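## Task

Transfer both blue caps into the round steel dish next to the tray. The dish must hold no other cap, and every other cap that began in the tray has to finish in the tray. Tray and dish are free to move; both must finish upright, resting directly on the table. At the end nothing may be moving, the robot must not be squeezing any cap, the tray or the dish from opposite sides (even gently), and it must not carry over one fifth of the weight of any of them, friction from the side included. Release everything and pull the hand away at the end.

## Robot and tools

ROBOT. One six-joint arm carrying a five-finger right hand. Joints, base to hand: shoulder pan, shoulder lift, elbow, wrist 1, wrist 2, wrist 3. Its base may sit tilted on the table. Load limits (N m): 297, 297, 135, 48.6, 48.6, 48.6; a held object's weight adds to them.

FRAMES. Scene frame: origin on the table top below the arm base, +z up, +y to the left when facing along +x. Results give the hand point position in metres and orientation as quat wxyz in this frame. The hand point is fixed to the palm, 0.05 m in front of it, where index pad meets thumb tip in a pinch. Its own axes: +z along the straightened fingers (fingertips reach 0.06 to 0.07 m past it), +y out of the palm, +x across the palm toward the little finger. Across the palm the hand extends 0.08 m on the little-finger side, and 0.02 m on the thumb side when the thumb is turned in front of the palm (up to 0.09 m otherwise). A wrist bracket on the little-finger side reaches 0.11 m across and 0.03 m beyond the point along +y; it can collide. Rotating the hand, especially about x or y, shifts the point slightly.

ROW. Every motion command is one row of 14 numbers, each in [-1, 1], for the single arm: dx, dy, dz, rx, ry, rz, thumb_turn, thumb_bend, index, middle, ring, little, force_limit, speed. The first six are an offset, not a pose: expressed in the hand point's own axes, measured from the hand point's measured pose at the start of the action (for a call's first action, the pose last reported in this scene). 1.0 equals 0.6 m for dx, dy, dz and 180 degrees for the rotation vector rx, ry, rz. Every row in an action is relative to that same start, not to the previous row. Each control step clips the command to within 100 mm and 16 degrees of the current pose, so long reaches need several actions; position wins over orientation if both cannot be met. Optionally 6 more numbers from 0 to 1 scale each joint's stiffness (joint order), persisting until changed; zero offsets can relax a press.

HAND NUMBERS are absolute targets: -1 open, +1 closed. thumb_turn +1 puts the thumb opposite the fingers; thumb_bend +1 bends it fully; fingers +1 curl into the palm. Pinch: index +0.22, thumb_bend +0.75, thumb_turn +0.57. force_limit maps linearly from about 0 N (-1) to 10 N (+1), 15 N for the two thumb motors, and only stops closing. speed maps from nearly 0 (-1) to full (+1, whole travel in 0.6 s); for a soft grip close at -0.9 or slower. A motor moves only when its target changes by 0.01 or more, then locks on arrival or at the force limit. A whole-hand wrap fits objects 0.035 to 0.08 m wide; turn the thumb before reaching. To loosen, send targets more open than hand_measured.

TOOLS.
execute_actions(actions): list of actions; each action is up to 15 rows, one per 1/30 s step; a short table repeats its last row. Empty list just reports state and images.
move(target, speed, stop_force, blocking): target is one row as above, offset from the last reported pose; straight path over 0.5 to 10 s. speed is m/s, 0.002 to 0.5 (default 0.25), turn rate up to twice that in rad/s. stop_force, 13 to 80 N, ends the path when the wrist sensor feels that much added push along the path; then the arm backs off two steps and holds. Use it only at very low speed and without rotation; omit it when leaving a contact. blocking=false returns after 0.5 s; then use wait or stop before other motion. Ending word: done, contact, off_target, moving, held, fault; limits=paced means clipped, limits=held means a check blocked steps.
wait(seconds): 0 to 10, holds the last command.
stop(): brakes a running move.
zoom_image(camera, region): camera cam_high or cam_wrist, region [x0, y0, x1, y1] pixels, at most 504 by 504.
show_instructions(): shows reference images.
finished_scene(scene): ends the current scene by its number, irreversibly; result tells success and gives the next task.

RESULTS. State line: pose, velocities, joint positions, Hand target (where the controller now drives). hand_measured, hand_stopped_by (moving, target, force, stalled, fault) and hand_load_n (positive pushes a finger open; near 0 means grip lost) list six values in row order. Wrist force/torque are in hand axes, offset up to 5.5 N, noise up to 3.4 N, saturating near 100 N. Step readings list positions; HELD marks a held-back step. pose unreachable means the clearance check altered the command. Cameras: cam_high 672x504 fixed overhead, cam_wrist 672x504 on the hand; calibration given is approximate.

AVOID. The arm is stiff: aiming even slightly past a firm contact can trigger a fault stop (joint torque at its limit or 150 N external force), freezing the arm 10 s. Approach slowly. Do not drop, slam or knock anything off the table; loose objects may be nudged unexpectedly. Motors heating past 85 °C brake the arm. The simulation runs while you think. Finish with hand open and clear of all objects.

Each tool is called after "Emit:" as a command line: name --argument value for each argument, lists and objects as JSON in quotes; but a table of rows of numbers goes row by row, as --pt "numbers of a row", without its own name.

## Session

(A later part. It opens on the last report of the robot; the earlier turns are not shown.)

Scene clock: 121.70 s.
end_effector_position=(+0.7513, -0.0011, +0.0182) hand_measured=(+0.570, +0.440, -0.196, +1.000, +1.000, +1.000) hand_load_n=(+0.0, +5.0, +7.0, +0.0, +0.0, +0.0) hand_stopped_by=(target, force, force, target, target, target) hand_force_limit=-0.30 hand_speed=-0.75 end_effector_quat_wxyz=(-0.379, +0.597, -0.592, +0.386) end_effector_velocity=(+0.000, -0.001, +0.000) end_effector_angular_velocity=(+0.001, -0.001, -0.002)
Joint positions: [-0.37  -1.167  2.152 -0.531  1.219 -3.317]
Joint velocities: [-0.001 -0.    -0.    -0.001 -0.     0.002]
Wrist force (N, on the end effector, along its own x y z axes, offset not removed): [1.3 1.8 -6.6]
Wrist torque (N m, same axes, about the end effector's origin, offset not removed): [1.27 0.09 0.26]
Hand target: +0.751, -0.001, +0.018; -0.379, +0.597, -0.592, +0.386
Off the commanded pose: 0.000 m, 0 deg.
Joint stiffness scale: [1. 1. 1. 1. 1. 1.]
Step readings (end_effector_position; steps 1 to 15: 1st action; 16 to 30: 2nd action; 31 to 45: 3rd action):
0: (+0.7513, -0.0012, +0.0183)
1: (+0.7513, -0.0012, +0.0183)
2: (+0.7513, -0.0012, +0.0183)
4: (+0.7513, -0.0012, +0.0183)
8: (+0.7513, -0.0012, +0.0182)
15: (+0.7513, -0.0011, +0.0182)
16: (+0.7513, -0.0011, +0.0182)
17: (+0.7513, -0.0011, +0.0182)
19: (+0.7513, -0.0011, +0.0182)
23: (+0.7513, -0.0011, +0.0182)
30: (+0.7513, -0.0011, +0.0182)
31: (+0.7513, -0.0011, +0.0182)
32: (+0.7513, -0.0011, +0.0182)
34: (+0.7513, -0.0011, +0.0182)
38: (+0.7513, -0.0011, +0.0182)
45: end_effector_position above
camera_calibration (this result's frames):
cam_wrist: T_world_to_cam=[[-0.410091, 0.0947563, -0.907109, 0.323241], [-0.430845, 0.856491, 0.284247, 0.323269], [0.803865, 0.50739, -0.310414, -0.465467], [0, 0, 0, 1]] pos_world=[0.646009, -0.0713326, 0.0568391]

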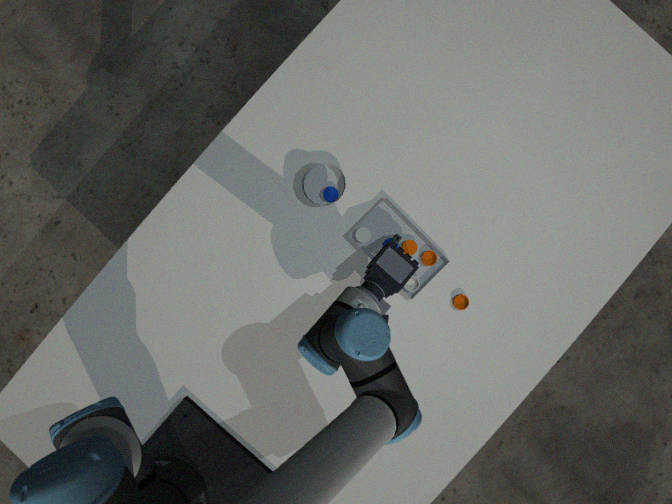

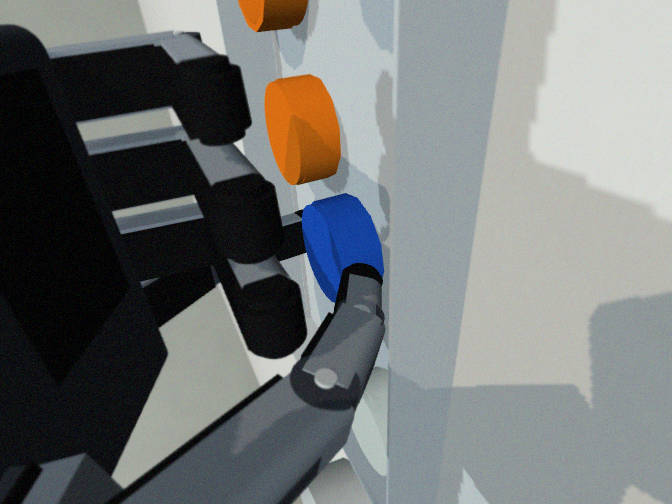

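Emit:
move --target '[0, -0.1208, -0.0564, 0, 0, 0, 0.57, 0.75, 0.3, 1, 1, 1, -0.3, -0.75]' --speed 0.08

Emit:
move --target '[-0.3717, 0.0015, -0.003, 0, 0, 0, 0.57, 0.75, 0.3, 1, 1, 1, -0.3, -0.75]' --speed 0.18

Scene clock: 126.80 s.
end_effector_position=(+0.7493, +0.0000, +0.0969) hand_measured=(+0.570, +0.440, -0.196, +1.000, +1.000, +1.000) hand_load_n=(+0.0, +5.0, +7.0, +0.0, +0.0, +0.0) hand_stopped_by=(target, force, force, target, target, target) hand_force_limit=-0.30 hand_speed=-0.75 end_effector_quat_wxyz=(-0.379, +0.597, -0.592, +0.386) end_effector_velocity=(-0.004, +0.000, -0.002) end_effector_angular_velocity=(+0.006, +0.013, -0.002)
Joint positions: [-0.37  -1.289  2.122 -0.378  1.219 -3.317]
Joint velocities: [-0.001 -0.     0.001  0.013  0.     0.001]
Wrist force (N, on the end effector, along its own x y z axes, offset not removed): [1.8 1.0 -0.3]
Wrist torque (N m, same axes, about the end effector's origin, offset not removed): [0.72 -0.01 0.26]
Hand target: +0.750, -0.000, +0.098; -0.379, +0.597, -0.592, +0.386
Off the commanded pose: 0.002 m, 0 deg.
Joint stiffness scale: [1. 1. 1. 1. 1. 1.]
move: done
camera_calibration (this result's frames):
cam_wrist: T_world_to_cam=[[-0.410397, 0.0948831, -0.906957, 0.393924], [-0.430748, 0.856452, 0.284512, 0.298962], [0.80376, 0.507432, -0.310614, -0.439976], [0, 0, 0, 1]] pos_world=[0.644078, -0.070165, 0.135551]

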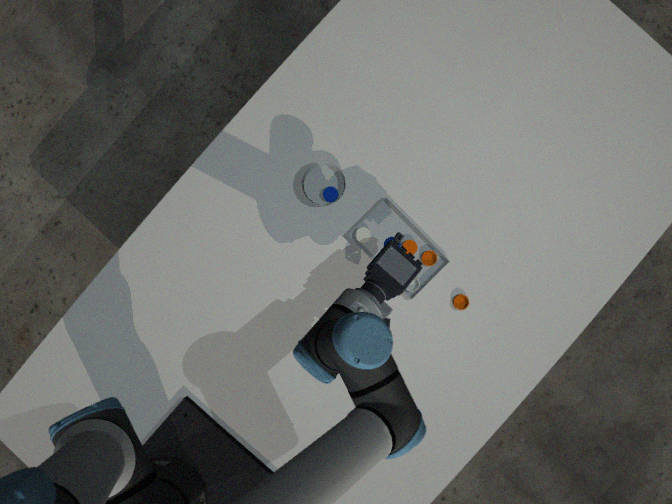

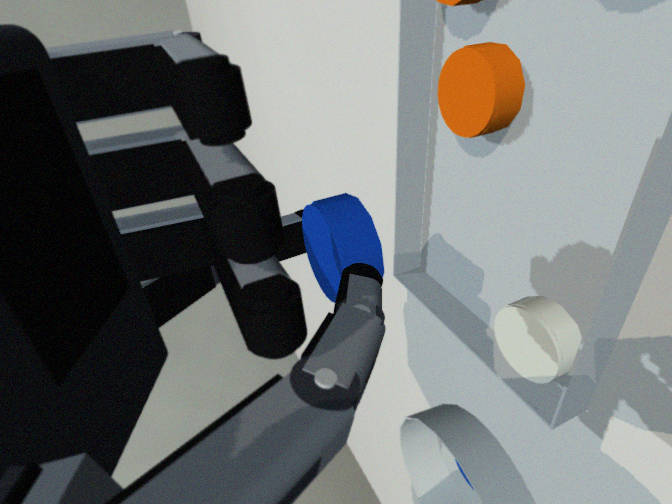

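Scene clock: 128.73 s.
end_effector_position=(+0.7462, +0.2211, +0.0940) hand_measured=(+0.570, +0.440, -0.196, +1.000, +1.000, +1.000) hand_load_n=(+0.0, +5.0, +7.0, +0.0, +0.0, +0.0) hand_stopped_by=(target, force, force, target, target, target) hand_force_limit=-0.30 hand_speed=-0.75 end_effector_quat_wxyz=(-0.379, +0.597, -0.592, +0.386) end_effector_velocity=(-0.000, +0.002, +0.001) end_effector_angular_velocity=(+0.002, +0.001, -0.006)
Joint positions: [ 0.052 -1.252  2.069 -0.391  1.603 -3.136]
Joint velocities: [ 0.006  0.    -0.002  0.003  0.009  0.007]
Wrist force (N, on the end effector, along its own x y z axes, offset not removed): [-2.2 2.7 -3.3]
Wrist torque (N m, same axes, about the end effector's origin, offset not removed): [0.95 0.76 0.07]
Hand target: +0.747, +0.223, +0.094; -0.379, +0.597, -0.592, +0.386
Off the commanded pose: 0.002 m, 0 deg.
Joint stiffness scale: [1. 1. 1. 1. 1. 1.]
move: done
camera_calibration (this result's frames):
cam_wrist: T_world_to_cam=[[-0.41122, 0.0942046, -0.906655, 0.369721], [-0.430421, 0.856707, 0.284235, 0.108823], [0.803515, 0.507127, -0.311747, -0.550221], [0, 0, 0, 1]] pos_world=[0.640987, 0.150973, 0.132748]

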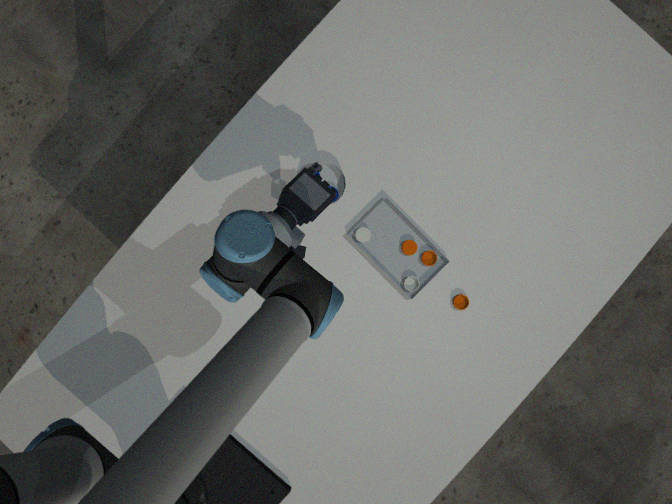

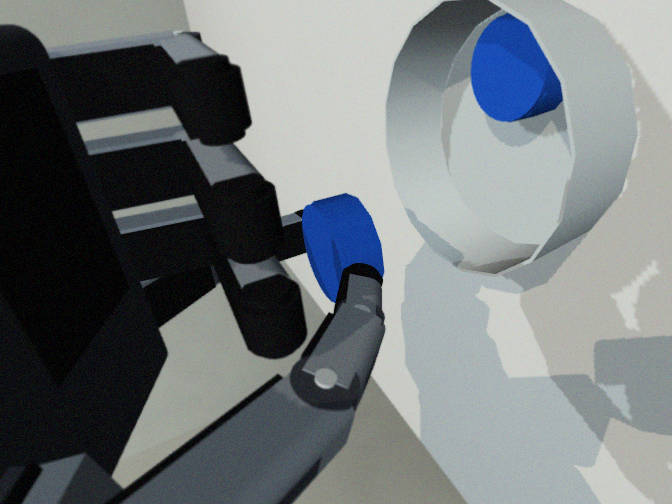

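Emit:
move --target '[0.0118, 0.0845, 0.0317, 0, 0, 0, 0.57, 0.75, 0.3, 1, 1, 1, -0.3, -0.75]' --speed 0.05

Scene clock: 140.87 s.
end_effector_position=(+0.7437, +0.2146, +0.0417) hand_measured=(+0.570, +0.440, -0.196, +1.000, +1.000, +1.000) hand_load_n=(+0.0, +5.0, +7.0, +0.0, +0.0, +0.0) hand_stopped_by=(target, force, force, target, target, target) hand_force_limit=-0.30 hand_speed=-0.75 end_effector_quat_wxyz=(-0.379, +0.597, -0.592, +0.386) end_effector_velocity=(+0.003, +0.000, +0.002) end_effector_angular_velocity=(-0.002, -0.011, +0.001)
Joint positions: [ 0.04  -1.183  2.103 -0.495  1.591 -3.141]
Joint velocities: [ 0.     0.     0.    -0.011  0.    -0.002]
Wrist force (N, on the end effector, along its own x y z axes, offset not removed): [0.1 -2.8 0.9]
Wrist torque (N m, same axes, about the end effector's origin, offset not removed): [-0.28 0.09 -0.09]
Hand target: +0.742, +0.213, +0.040; -0.379, +0.597, -0.592, +0.386
Off the commanded pose: 0.002 m, 0 deg.
Joint stiffness scale: [1. 1. 1. 1. 1. 1.]
move: done
camera_calibration (this result's frames):
cam_wrist: T_world_to_cam=[[-0.409983, 0.0948858, -0.907144, 0.320879], [-0.430954, 0.856402, 0.284348, 0.128597], [0.803861, 0.507515, -0.310219, -0.561572], [0, 0, 0, 1]] pos_world=[0.6384, 0.144428, 0.0803066]

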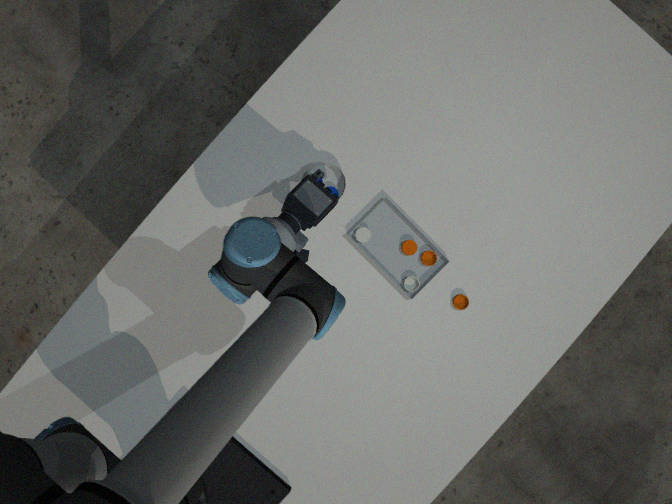

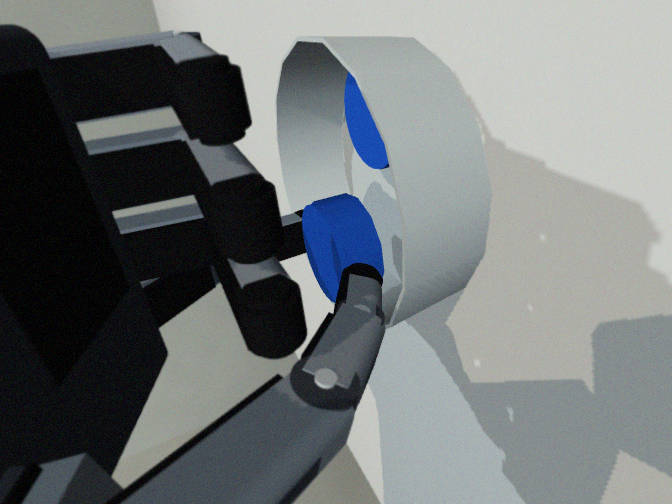

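Emit:
execute_actions --actions '[[[0,0,0,0,0,0,0.57,0.32,-0.38,1,1,1,-0.3,0.0]],[[0,0,0,0,0,0,0.57,0.32,-0.38,1,1,1,-0.3,0.0]]]'

Emit:
move --target '[0, -0.15, -0.07, 0, 0, 0, 0.57, 0.32, -0.38, 1, 1, 1, -0.3, 0.0]' --speed 0.08

Scene clock: 145.13 s.
end_effector_position=(+0.7439, +0.2147, +0.0418) hand_measured=(+0.570, +0.320, -0.380, +1.000, +1.000, +1.000) hand_load_n=(+0.0, +0.0, +0.0, +0.0, +0.0, +0.0) hand_stopped_by=(target, target, target, target, target, target) hand_force_limit=-0.30 hand_speed=0.00 end_effector_quat_wxyz=(-0.380, +0.597, -0.592, +0.386) end_effector_velocity=(+0.000, -0.000, +0.000) end_effector_angular_velocity=(+0.000, -0.001, -0.000)
Joint positions: [ 0.04  -1.183  2.103 -0.496  1.591 -3.141]
Joint velocities: [-0.     0.    -0.    -0.001 -0.     0.   ]
Wrist force (N, on the end effector, along its own x y z axes, offset not removed): [2.8 2.0 1.6]
Wrist torque (N m, same axes, about the end effector's origin, offset not removed): [0.55 -0.24 0.22]
Hand target: +0.744, +0.215, +0.042; -0.380, +0.597, -0.592, +0.386
Off the commanded pose: 0.000 m, 0 deg.
Joint stiffness scale: [1. 1. 1. 1. 1. 1.]
Step readings (end_effector_position; steps 1 to 15: 1st action; 16 to 30: 2nd action):
0: (+0.7441, +0.2147, +0.0420)
1: (+0.7441, +0.2147, +0.0420)
2: (+0.7441, +0.2147, +0.0420)
4: (+0.7441, +0.2147, +0.0420)
8: (+0.7440, +0.2147, +0.0419)
15: (+0.7439, +0.2147, +0.0418)
16: (+0.7439, +0.2147, +0.0418)
17: (+0.7439, +0.2147, +0.0418)
19: (+0.7439, +0.2147, +0.0418)
23: (+0.7439, +0.2147, +0.0418)
30: end_effector_position above
camera_calibration (this result's frames):
cam_wrist: T_world_to_cam=[[-0.409308, 0.0948195, -0.907456, 0.320601], [-0.431368, 0.856295, 0.284042, 0.128944], [0.803983, 0.507708, -0.309586, -0.561883], [0, 0, 0, 1]] pos_world=[0.638591, 0.14446, 0.0803539]

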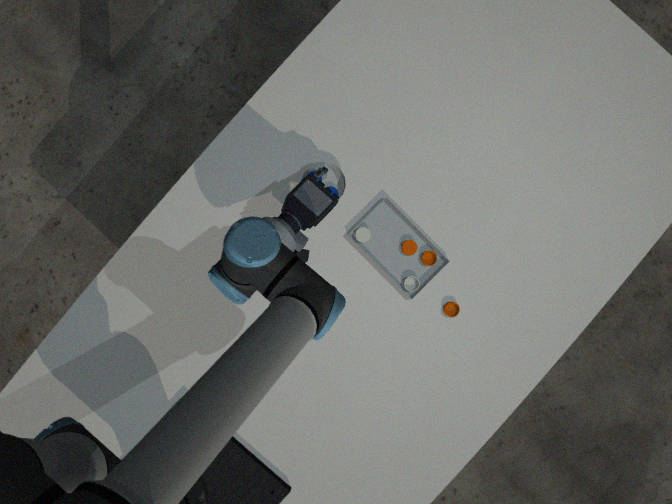

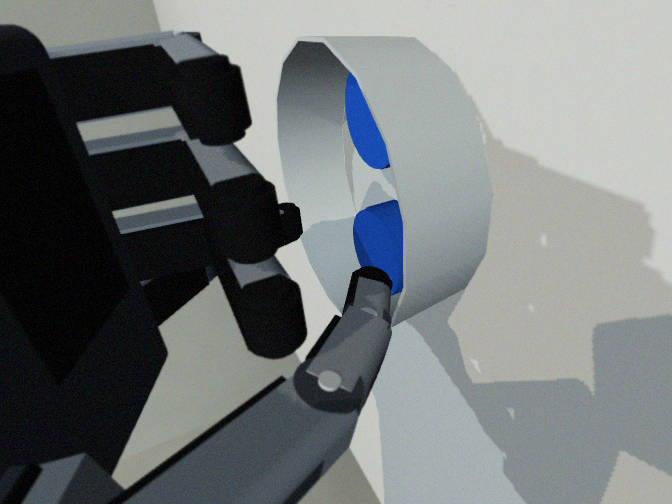

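Scene clock: 146.87 s.
end_effector_position=(+0.7418, +0.2150, +0.1397) hand_measured=(+0.570, +0.320, -0.380, +1.000, +1.000, +1.000) hand_load_n=(+0.0, +0.0, +0.0, +0.0, +0.0, +0.0) hand_stopped_by=(target, target, target, target, target, target) hand_force_limit=-0.30 hand_speed=0.00 end_effector_quat_wxyz=(-0.380, +0.597, -0.592, +0.386) end_effector_velocity=(-0.003, -0.001, -0.002) end_effector_angular_velocity=(-0.001, +0.013, +0.000)
Joint positions: [ 0.04  -1.321  2.055 -0.31   1.591 -3.141]
Joint velocities: [-0.001  0.     0.     0.012 -0.001 -0.001]
Wrist force (N, on the end effector, along its own x y z axes, offset not removed): [-3.9 2.5 -2.5]
Wrist torque (N m, same axes, about the end effector's origin, offset not removed): [0.77 0.92 0.05]
Hand target: +0.743, +0.216, +0.141; -0.380, +0.597, -0.592, +0.386
Off the commanded pose: 0.002 m, 0 deg.
Joint stiffness scale: [1. 1. 1. 1. 1. 1.]
move: done
camera_calibration (this result's frames):
cam_wrist: T_world_to_cam=[[-0.409814, 0.0948091, -0.907228, 0.408878], [-0.431037, 0.856407, 0.284207, 0.0997644], [0.803902, 0.507521, -0.310102, -0.529918], [0, 0, 0, 1]] pos_world=[0.636568, 0.14474, 0.178263]

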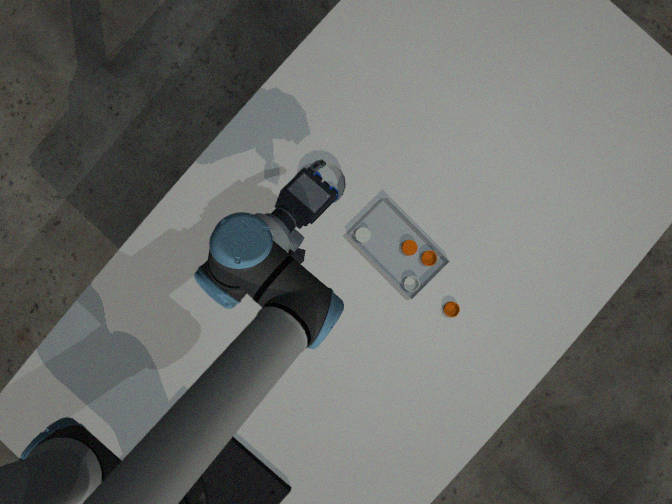

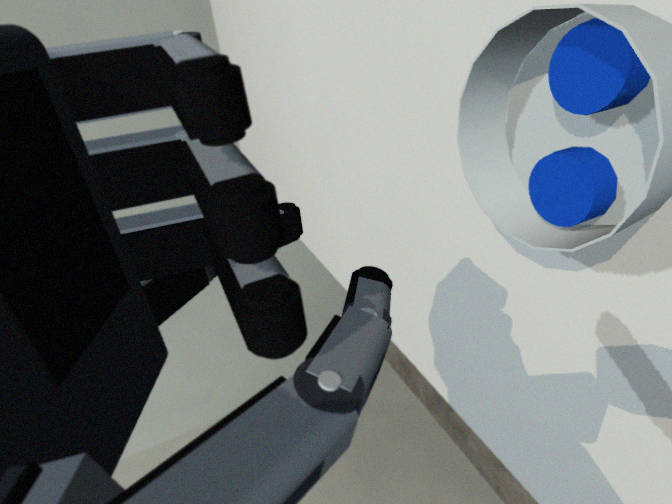

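Emit:
finished_scene --scene 2

The scene is finished: the task was done.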